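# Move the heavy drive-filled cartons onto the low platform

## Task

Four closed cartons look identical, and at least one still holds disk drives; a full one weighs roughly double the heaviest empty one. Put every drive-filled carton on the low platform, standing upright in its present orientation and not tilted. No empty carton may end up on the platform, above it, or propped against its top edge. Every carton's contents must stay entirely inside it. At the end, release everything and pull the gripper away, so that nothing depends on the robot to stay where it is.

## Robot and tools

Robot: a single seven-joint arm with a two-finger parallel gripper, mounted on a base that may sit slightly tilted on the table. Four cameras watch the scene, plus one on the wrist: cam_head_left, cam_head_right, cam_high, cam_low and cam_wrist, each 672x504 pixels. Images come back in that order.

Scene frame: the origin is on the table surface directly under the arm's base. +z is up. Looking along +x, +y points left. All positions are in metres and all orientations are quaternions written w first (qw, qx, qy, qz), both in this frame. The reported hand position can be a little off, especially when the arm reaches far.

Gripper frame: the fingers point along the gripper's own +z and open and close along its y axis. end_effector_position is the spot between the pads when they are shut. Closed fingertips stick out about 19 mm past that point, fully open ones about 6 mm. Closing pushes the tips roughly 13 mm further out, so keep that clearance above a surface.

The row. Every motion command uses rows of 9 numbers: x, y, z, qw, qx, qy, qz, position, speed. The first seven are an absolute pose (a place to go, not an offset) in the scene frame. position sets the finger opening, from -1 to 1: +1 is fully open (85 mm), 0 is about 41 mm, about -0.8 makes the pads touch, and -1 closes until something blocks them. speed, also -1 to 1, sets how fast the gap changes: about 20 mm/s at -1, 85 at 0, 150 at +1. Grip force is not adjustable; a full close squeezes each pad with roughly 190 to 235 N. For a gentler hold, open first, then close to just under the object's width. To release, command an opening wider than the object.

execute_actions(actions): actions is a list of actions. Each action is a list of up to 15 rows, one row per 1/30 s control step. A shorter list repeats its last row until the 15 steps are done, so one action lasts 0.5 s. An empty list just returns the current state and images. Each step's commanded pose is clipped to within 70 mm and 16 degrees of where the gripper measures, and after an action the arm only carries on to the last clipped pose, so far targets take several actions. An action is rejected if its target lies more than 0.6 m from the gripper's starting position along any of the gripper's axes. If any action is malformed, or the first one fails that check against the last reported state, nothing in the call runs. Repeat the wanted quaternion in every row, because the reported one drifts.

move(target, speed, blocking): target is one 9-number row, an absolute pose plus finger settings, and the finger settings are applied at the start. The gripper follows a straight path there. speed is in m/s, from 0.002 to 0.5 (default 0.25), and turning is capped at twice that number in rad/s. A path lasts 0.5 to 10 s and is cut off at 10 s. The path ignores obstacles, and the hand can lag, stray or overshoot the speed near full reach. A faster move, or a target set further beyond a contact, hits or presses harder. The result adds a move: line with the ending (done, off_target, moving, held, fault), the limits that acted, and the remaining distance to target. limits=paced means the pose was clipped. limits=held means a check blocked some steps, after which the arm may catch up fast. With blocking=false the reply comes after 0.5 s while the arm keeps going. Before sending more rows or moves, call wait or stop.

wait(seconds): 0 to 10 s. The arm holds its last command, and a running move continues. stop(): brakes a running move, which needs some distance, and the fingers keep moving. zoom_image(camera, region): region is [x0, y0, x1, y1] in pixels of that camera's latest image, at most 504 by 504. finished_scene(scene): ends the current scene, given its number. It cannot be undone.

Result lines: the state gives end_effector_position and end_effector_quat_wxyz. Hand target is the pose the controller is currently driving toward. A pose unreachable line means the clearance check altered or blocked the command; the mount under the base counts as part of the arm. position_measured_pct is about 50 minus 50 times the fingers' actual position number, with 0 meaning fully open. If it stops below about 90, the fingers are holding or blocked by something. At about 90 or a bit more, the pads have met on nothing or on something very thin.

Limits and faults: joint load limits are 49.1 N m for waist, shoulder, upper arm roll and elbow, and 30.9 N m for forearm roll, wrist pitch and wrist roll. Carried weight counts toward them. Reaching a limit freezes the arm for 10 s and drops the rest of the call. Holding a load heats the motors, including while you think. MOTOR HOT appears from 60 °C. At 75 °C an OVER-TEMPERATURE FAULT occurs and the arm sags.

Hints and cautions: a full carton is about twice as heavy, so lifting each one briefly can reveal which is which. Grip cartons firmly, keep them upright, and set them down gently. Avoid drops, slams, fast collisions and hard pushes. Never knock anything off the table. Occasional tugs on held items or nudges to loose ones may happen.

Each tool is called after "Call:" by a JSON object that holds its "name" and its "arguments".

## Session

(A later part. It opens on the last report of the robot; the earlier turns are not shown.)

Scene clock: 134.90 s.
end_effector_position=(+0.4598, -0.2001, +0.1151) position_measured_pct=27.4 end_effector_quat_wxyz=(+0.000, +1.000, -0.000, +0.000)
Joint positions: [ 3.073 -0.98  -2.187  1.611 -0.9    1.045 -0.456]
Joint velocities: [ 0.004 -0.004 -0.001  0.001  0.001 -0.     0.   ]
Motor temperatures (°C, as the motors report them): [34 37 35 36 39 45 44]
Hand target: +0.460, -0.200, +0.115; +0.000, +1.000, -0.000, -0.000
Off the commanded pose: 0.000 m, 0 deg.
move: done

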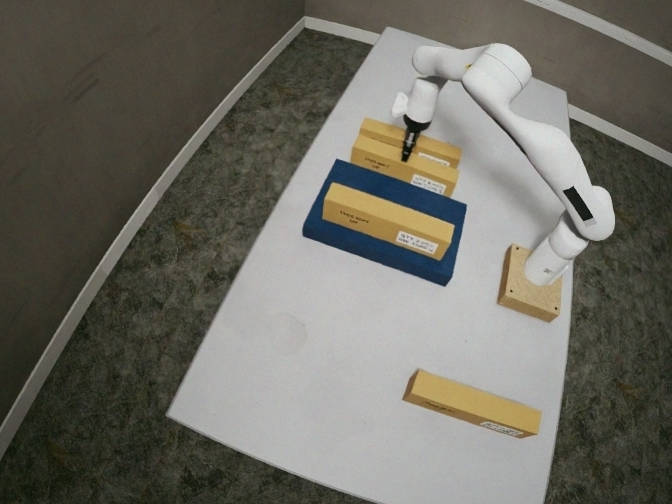

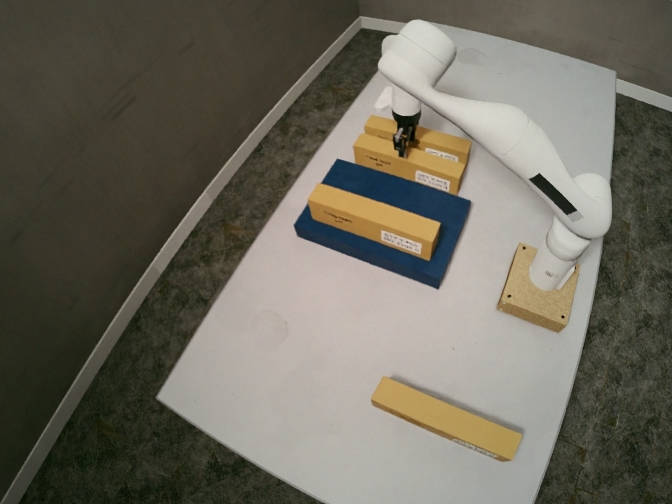

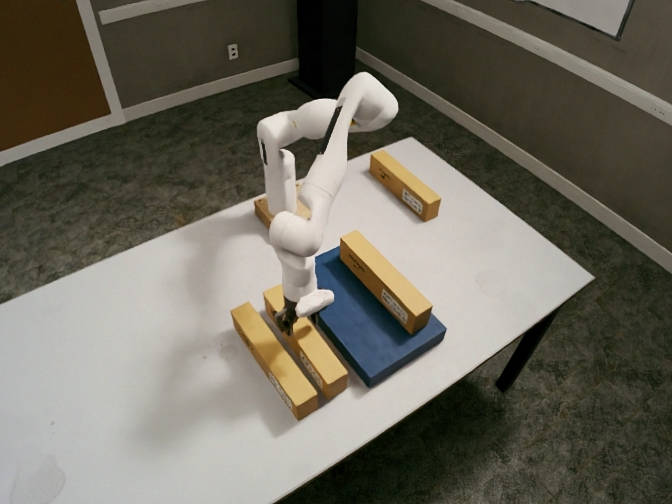

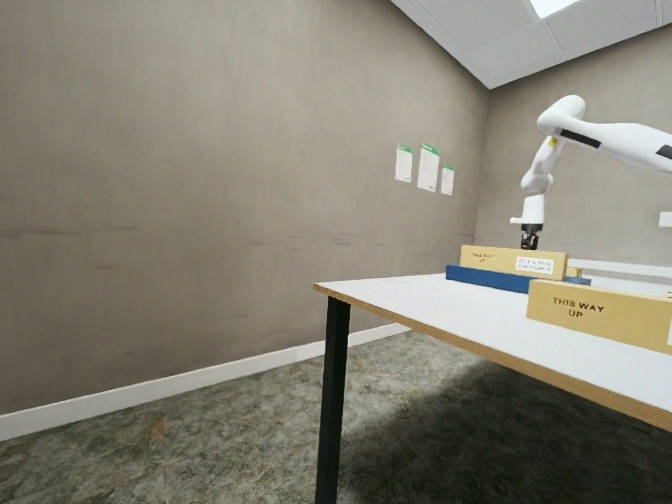

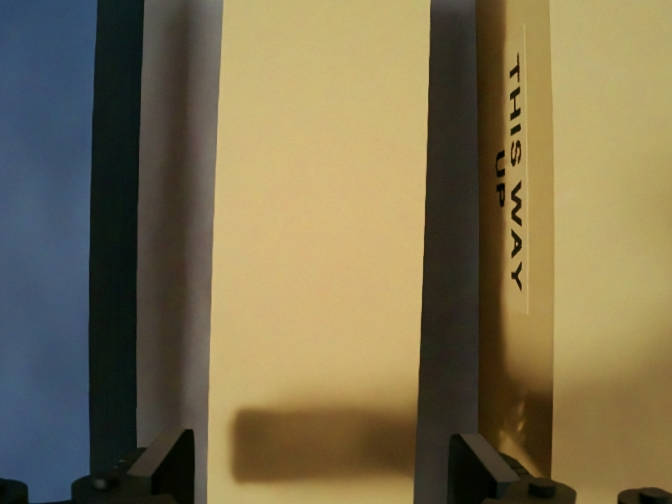

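A is upright now. Shift +2.5 mm in y.

Call:
{"name": "move", "arguments": {"target": [0.46,-0.1975,0.075,0,1,0,0,0.45,0], "speed": 0.05}}

Call:
{"name": "move", "arguments": {"target": [0.46,-0.1975,0.05,0,1,0,0,0.45,0], "speed": 0.04}}

Call:
{"name": "move", "arguments": {"target": [0.46,-0.1975,0.05,0,1,0,0,-1,0]}}

Call:
{"name": "move", "arguments": {"target": [0.46,-0.1975,0.1,0,1,0,0,-1,0], "speed": 0.08}}

Scene clock: 136.20 s.
end_effector_position=(+0.4599, -0.1975, +0.0751) position_measured_pct=27.4 end_effector_quat_wxyz=(+0.000, +1.000, -0.000, +0.000)
Joint positions: [ 3.088 -1.038 -2.238  1.635 -0.961  0.972 -0.418]
Joint velocities: [-0.    -0.002  0.001 -0.     0.001 -0.001 -0.   ]
Motor temperatures (°C, as the motors report them): [34 37 35 36 39 45 44]
Hand target: +0.460, -0.198, +0.075; +0.000, +1.000, -0.000, -0.000
Off the commanded pose: 0.000 m, 0 deg.
move: done

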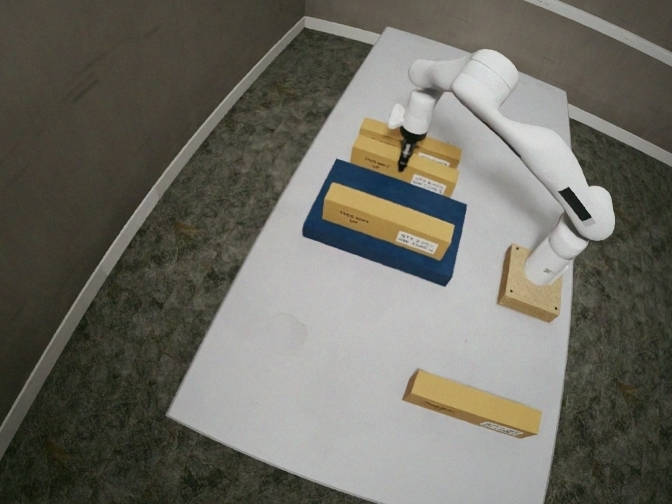

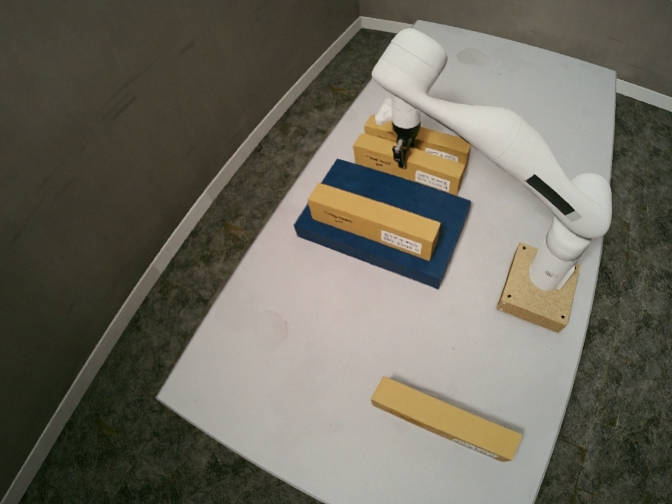

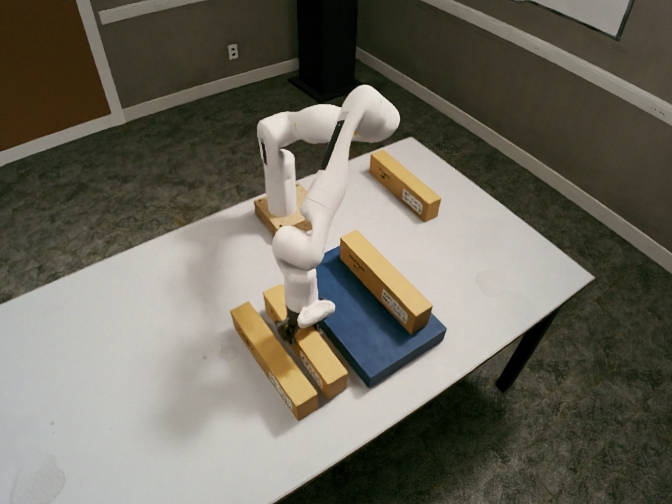

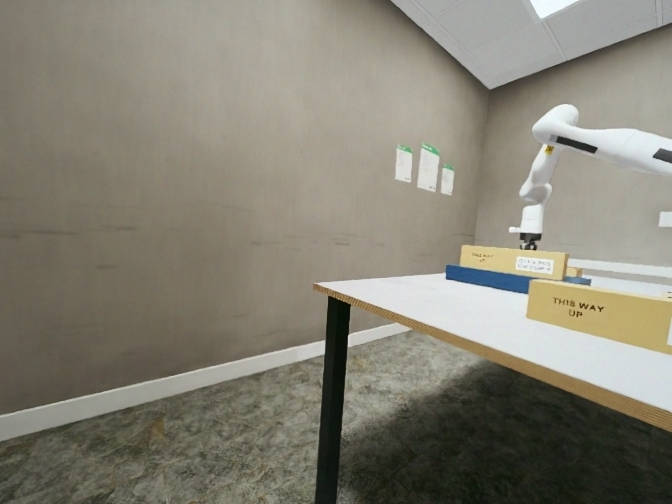

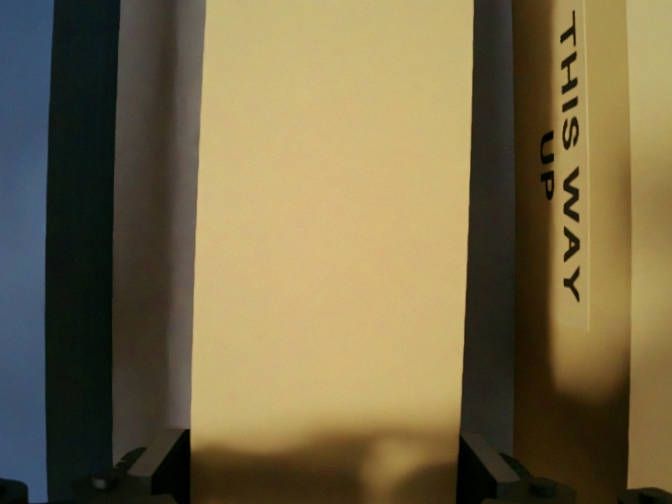

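Scene clock: 137.10 s.
end_effector_position=(+0.4600, -0.1975, +0.0501) position_measured_pct=27.4 end_effector_quat_wxyz=(+0.000, +1.000, +0.000, +0.000)
Joint positions: [ 3.102 -1.076 -2.27   1.642 -0.999  0.93  -0.394]
Joint velocities: [ 0.002 -0.002 -0.001  0.    -0.     0.    -0.001]
Motor temperatures (°C, as the motors report them): [34 37 35 36 39 45 44]
Hand target: +0.460, -0.198, +0.050; +0.000, +1.000, -0.000, -0.000
Off the commanded pose: 0.000 m, 0 deg.
move: done

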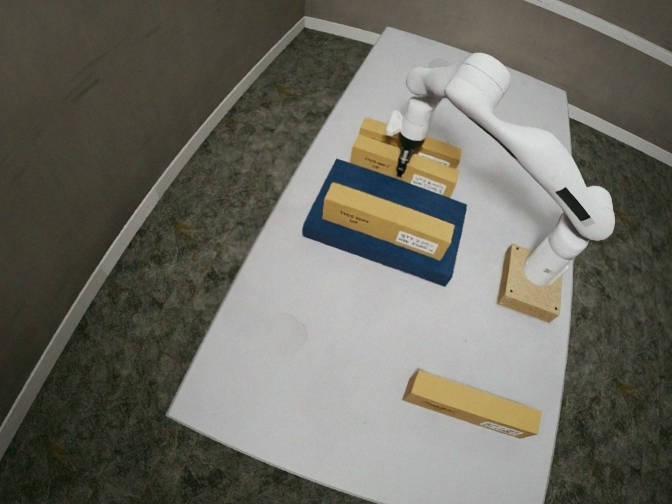

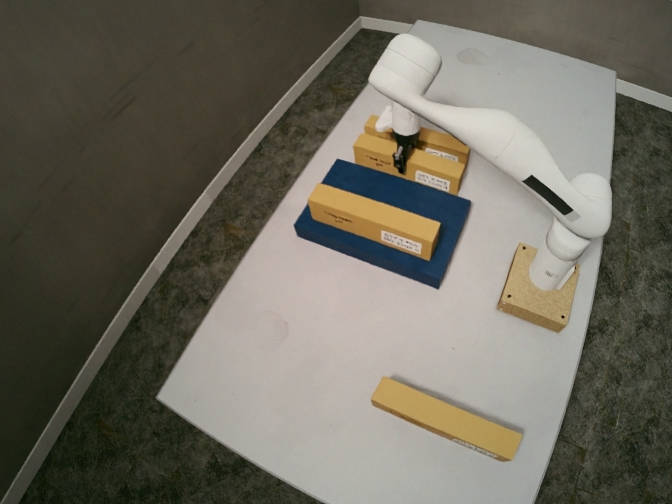

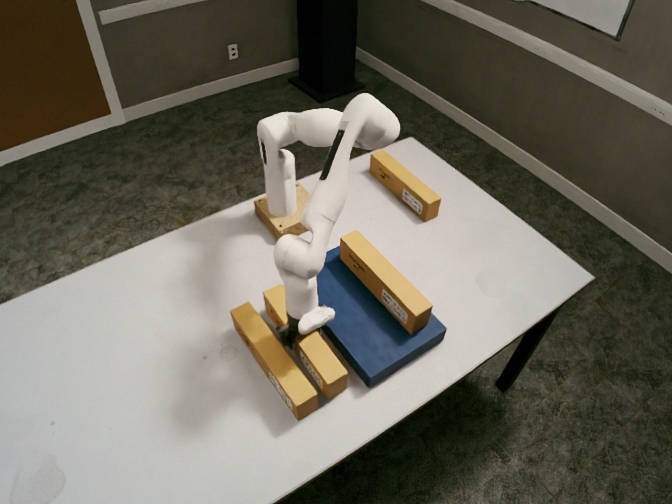

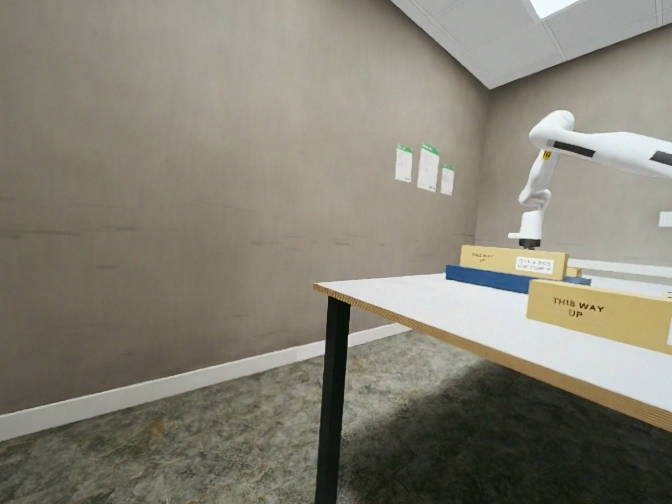

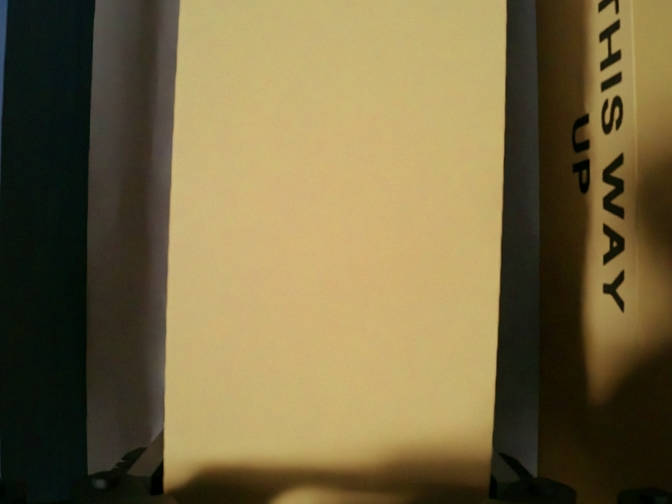

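Scene clock: 137.80 s.
end_effector_position=(+0.4601, -0.1976, +0.0506) position_measured_pct=36.1 end_effector_quat_wxyz=(+0.000, +1.000, -0.000, +0.000)
Joint positions: [ 3.102 -1.075 -2.27   1.642 -0.998  0.93  -0.394]
Joint velocities: [ 0.     0.    -0.002 -0.     0.001 -0.    -0.   ]
Motor temperatures (°C, as the motors report them): [34 37 35 36 39 45 44]
Hand target: +0.460, -0.197, +0.050; -0.000, +1.000, -0.000, -0.000
Off the commanded pose: 0.001 m, 0 deg.
move: done

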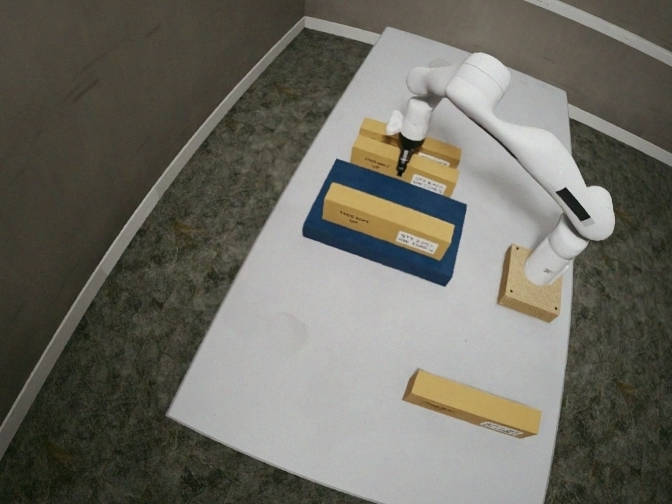

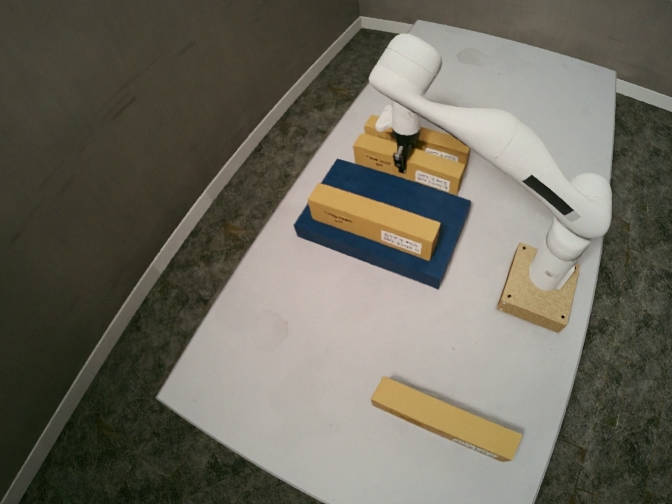

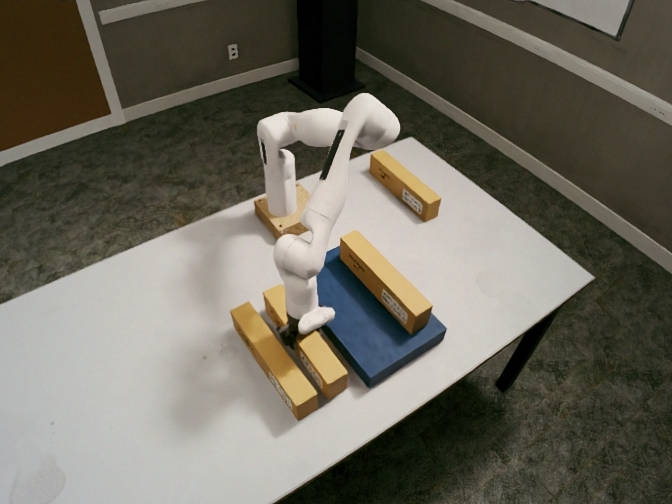

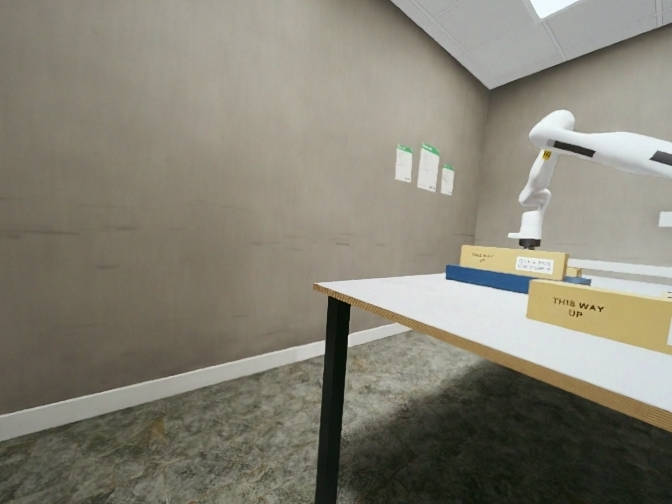

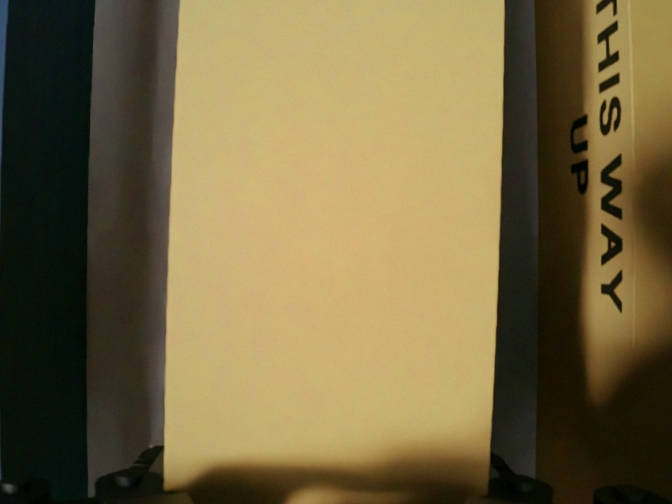

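Scene clock: 138.70 s.
end_effector_position=(+0.4595, -0.1972, +0.0990) position_measured_pct=36.1 end_effector_quat_wxyz=(-0.000, +1.000, -0.000, -0.001)
Joint positions: [ 3.075 -1.003 -2.207  1.624 -0.922  1.016 -0.444]
Joint velocities: [-0.001  0.002 -0.001 -0.    -0.002  0.001  0.001]
Motor temperatures (°C, as the motors report them): [34 37 35 36 39 45 44]
Hand target: +0.460, -0.197, +0.100; -0.000, +1.000, +0.000, +0.000
Off the commanded pose: 0.001 m, 0 deg.
move: done

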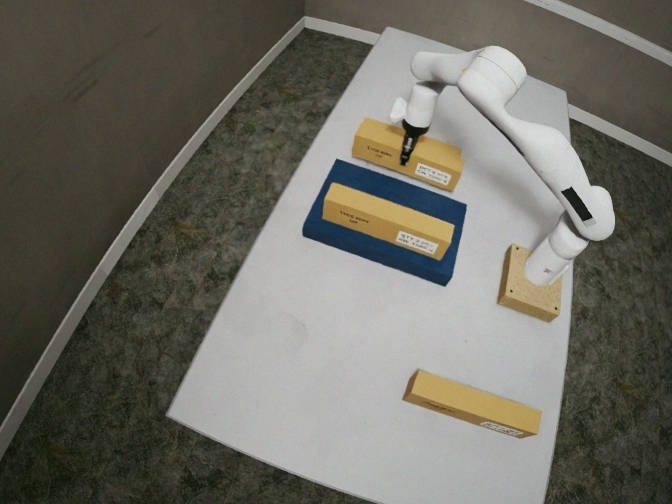

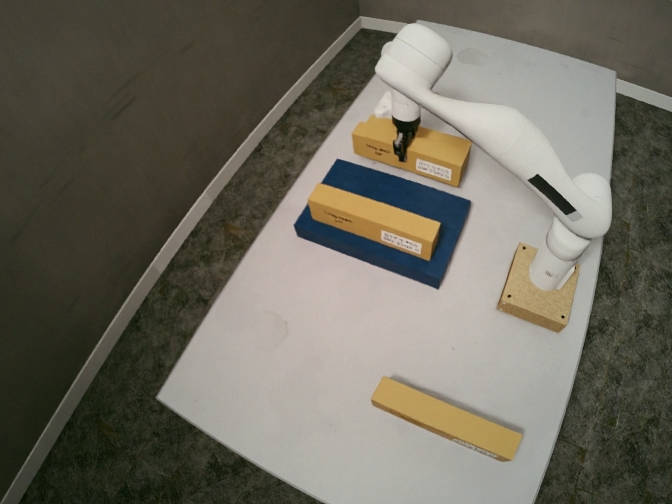

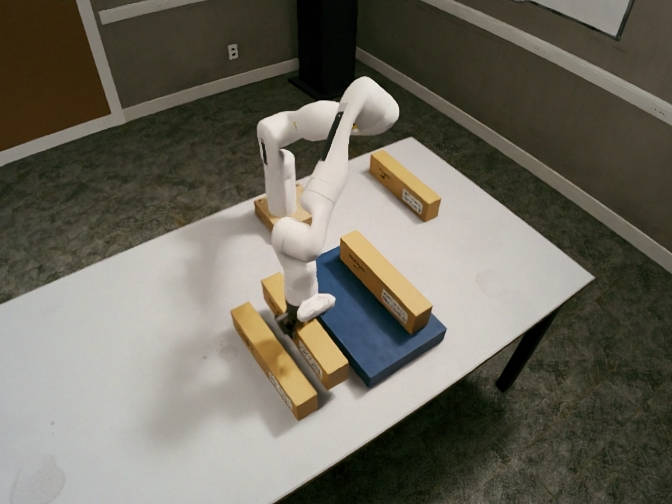

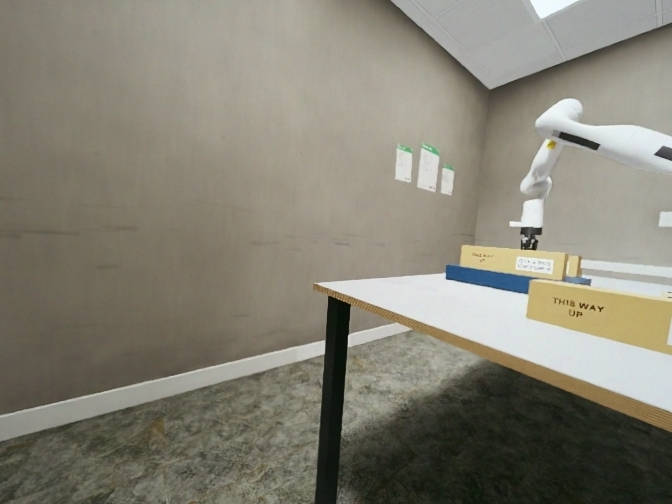

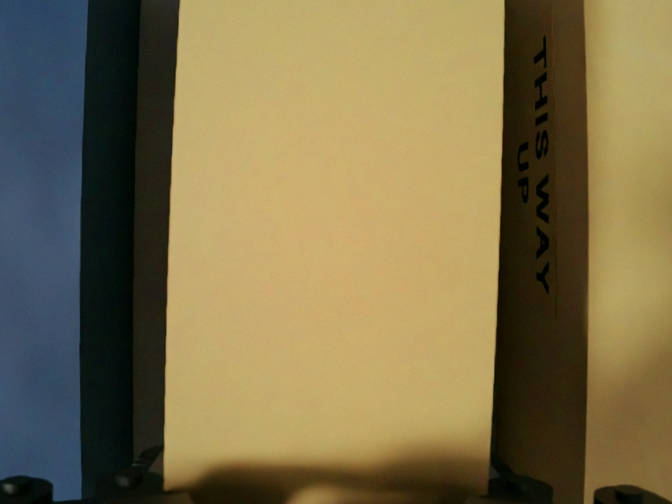

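Call:
{"name": "move", "arguments": {"target": [0.46,-0.1975,0.052,0,1,0,0,-1,0], "speed": 0.05}}

Call:
{"name": "move", "arguments": {"target": [0.46,-0.1975,0.052,0,1,0,0,0.45,0]}}

Call:
{"name": "move", "arguments": {"target": [0.46,-0.1975,0.12,0,1,0,0,0.45,0], "speed": 0.1}}

Call:
{"name": "move", "arguments": {"target": [0.46,-0.283,0.12,0,1,0,0,0.45,0], "speed": 0.1}}

Scene clock: 140.20 s.
end_effector_position=(+0.4593, -0.1971, +0.0511) position_measured_pct=36.1 end_effector_quat_wxyz=(-0.000, +1.000, -0.000, -0.001)
Joint positions: [ 3.101 -1.075 -2.269  1.642 -0.996  0.933 -0.396]
Joint velocities: [ 0.002 -0.002 -0.     0.    -0.001  0.001  0.   ]
Motor temperatures (°C, as the motors report them): [34 37 35 36 39 45 44]
Hand target: +0.460, -0.198, +0.052; +0.000, +1.000, -0.000, -0.000
Off the commanded pose: 0.001 m, 0 deg.
move: done

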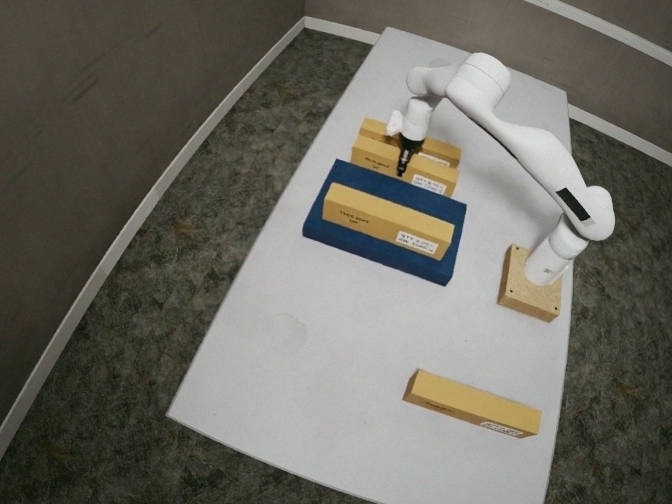

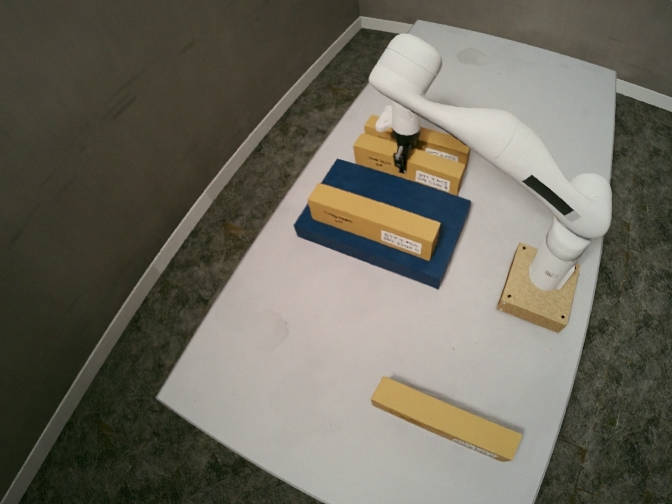

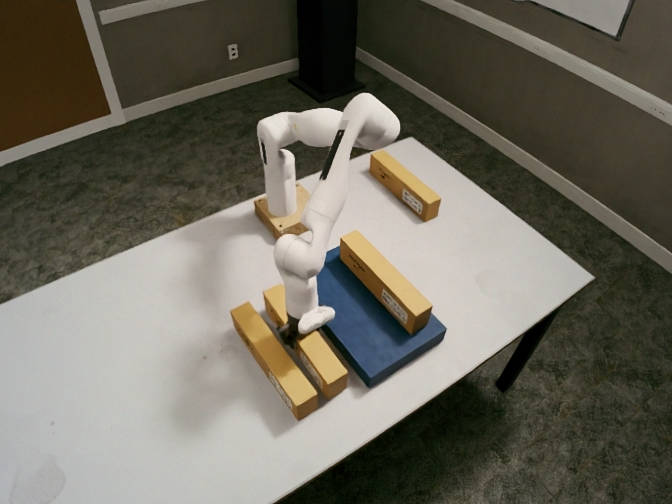

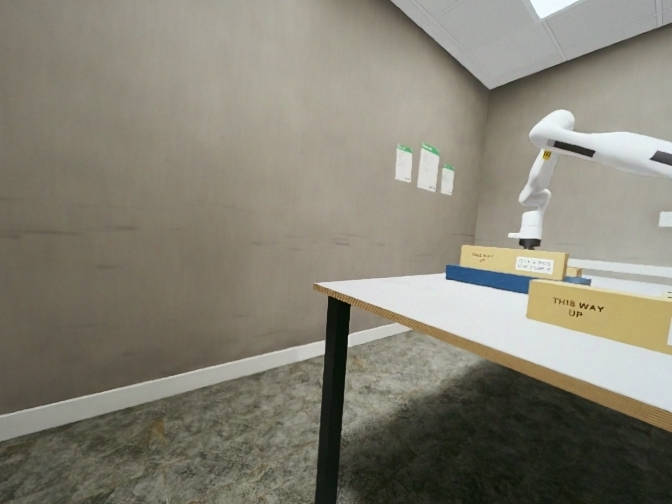

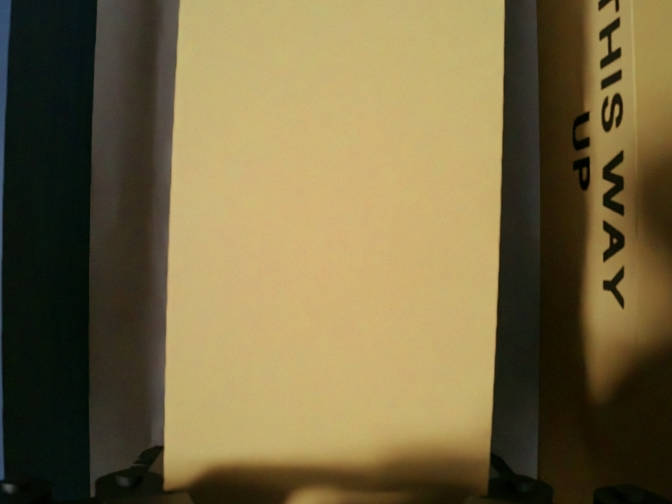

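Scene clock: 140.90 s.
end_effector_position=(+0.4600, -0.1975, +0.0520) position_measured_pct=27.4 end_effector_quat_wxyz=(-0.000, +1.000, +0.000, -0.000)
Joint positions: [ 3.101 -1.073 -2.268  1.641 -0.996  0.933 -0.396]
Joint velocities: [ 0.     0.     0.    -0.     0.001 -0.     0.001]
Motor temperatures (°C, as the motors report them): [34 37 35 36 39 45 44]
Hand target: +0.460, -0.197, +0.052; -0.000, +1.000, +0.000, +0.000
Off the commanded pose: 0.000 m, 0 deg.
move: done

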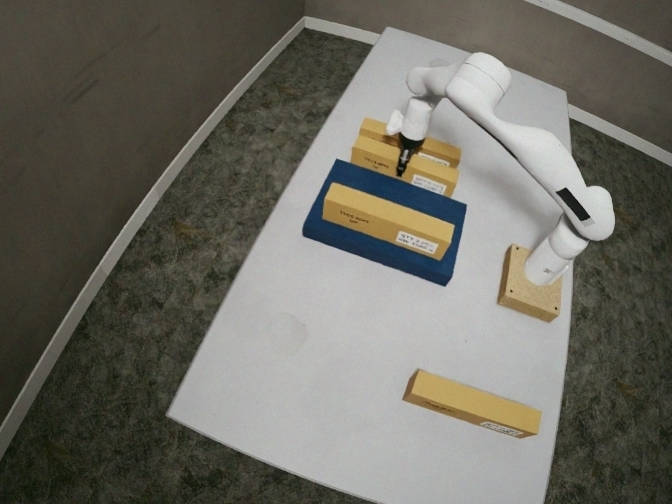

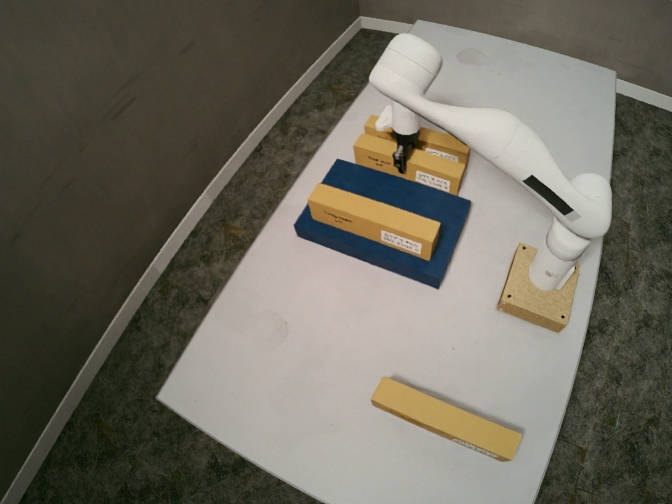

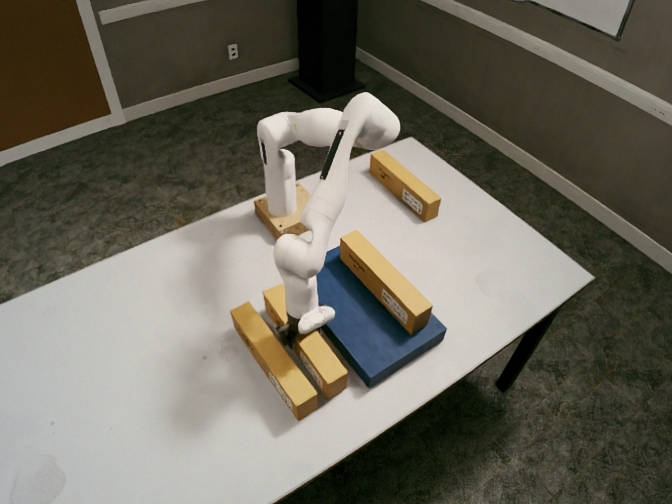

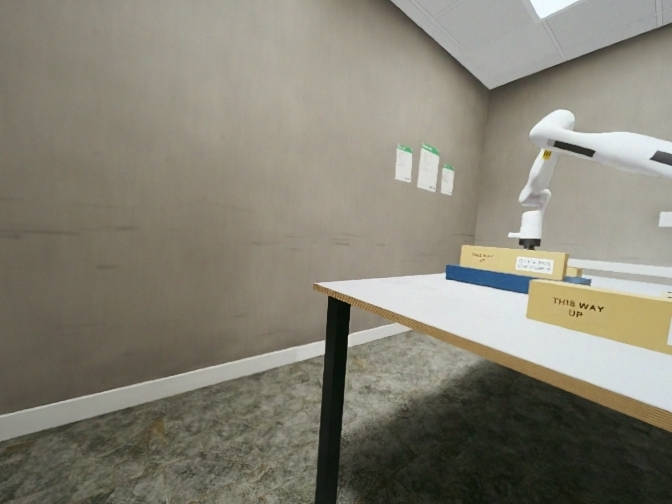

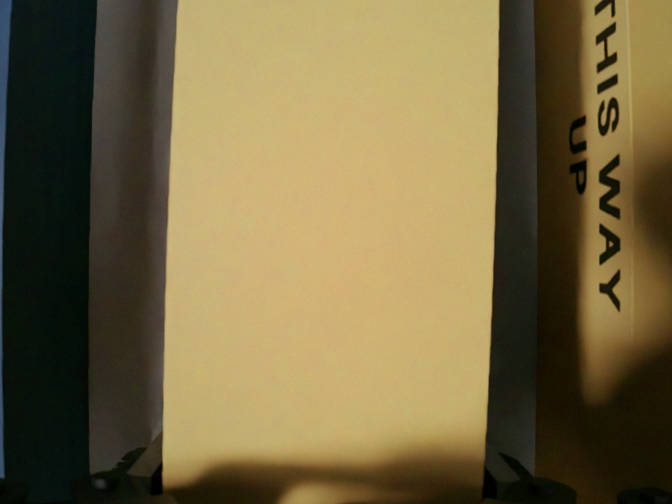

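Scene clock: 141.87 s.
end_effector_position=(+0.4601, -0.1976, +0.1199) position_measured_pct=27.4 end_effector_quat_wxyz=(-0.000, +1.000, -0.000, -0.000)
Joint positions: [ 3.065 -0.972 -2.182  1.61  -0.892  1.053 -0.465]
Joint velocities: [-0.002  0.003 -0.    -0.    -0.     0.001  0.   ]
Motor temperatures (°C, as the motors report them): [34 37 35 36 39 45 44]
Hand target: +0.460, -0.197, +0.120; -0.000, +1.000, +0.000, +0.000
Off the commanded pose: 0.000 m, 0 deg.
move: done

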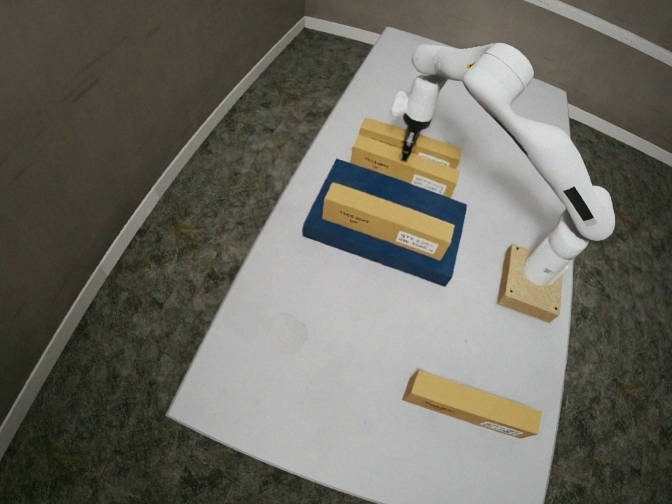

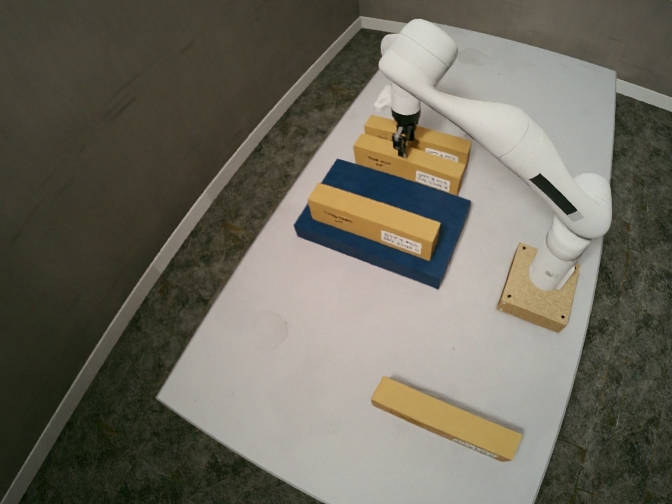

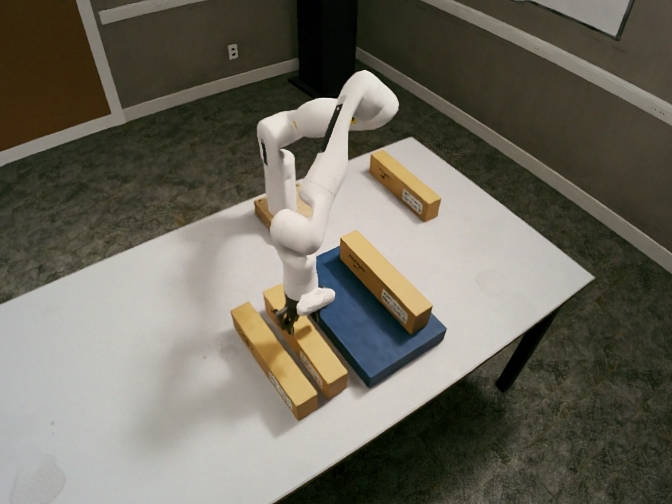

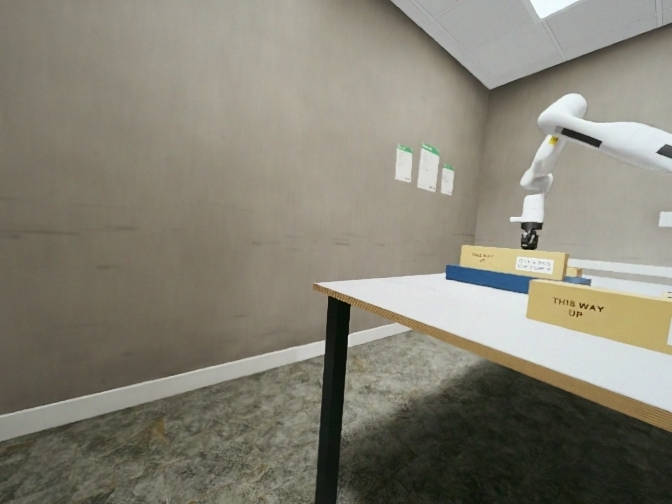

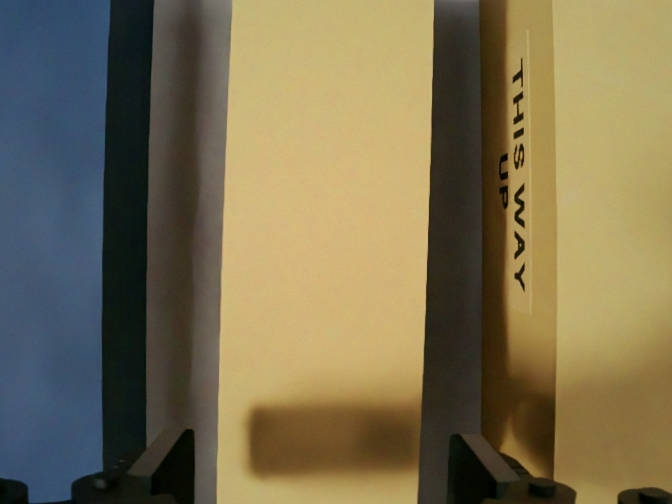

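Scene clock: 143.03 s.
end_effector_position=(+0.4604, -0.2826, +0.1200) position_measured_pct=27.4 end_effector_quat_wxyz=(-0.000, +1.000, +0.000, +0.000)
Joint positions: [ 3.262 -1.024 -2.199  1.455 -0.876  1.118 -0.39 ]
Joint velocities: [ 0.007 -0.003 -0.002 -0.001 -0.001 -0.     0.001]
Motor temperatures (°C, as the motors report them): [34 37 35 36 39 45 44]
Hand target: +0.460, -0.283, +0.120; -0.000, +1.000, +0.000, -0.000
Off the commanded pose: 0.001 m, 0 deg.
move: done

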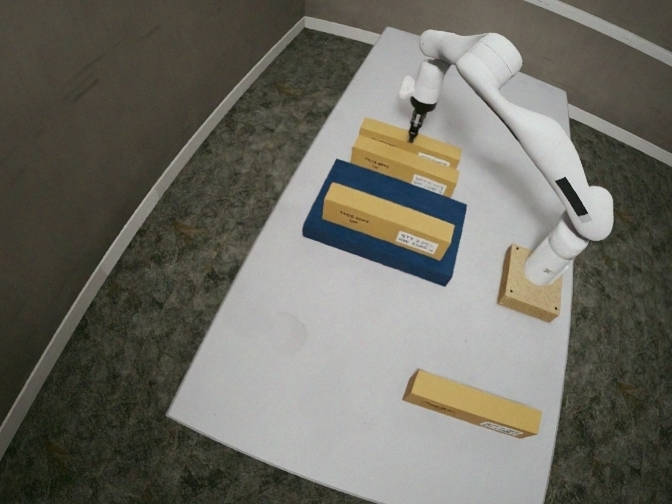

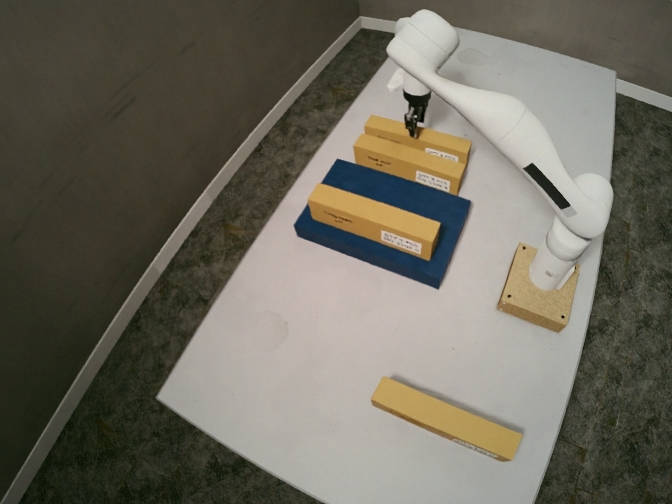

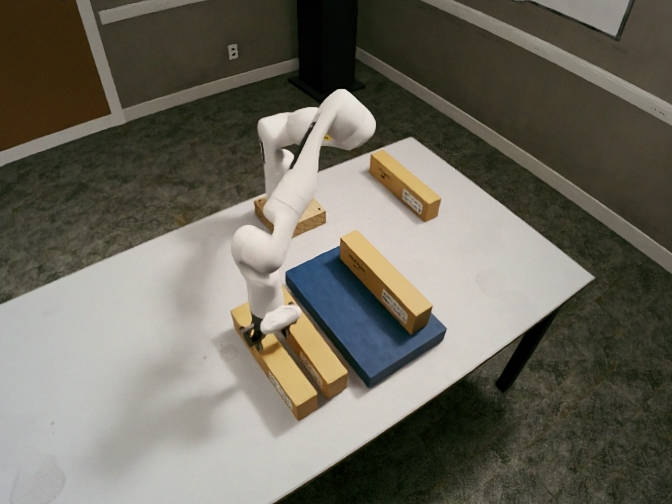

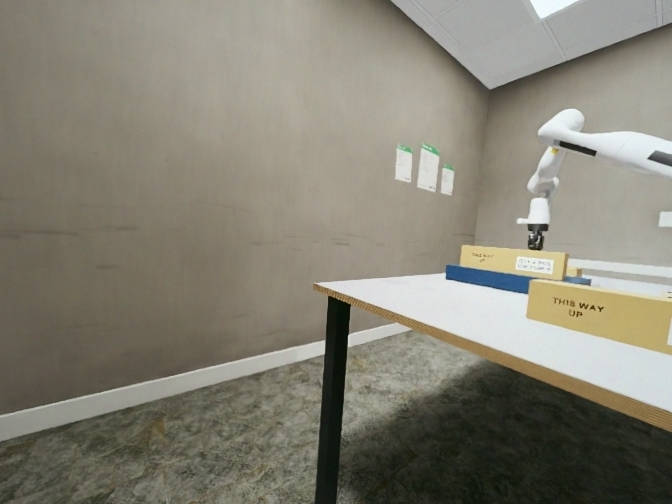

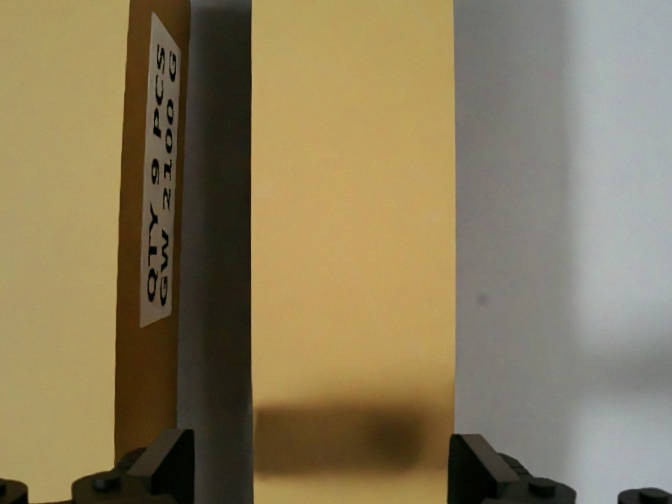

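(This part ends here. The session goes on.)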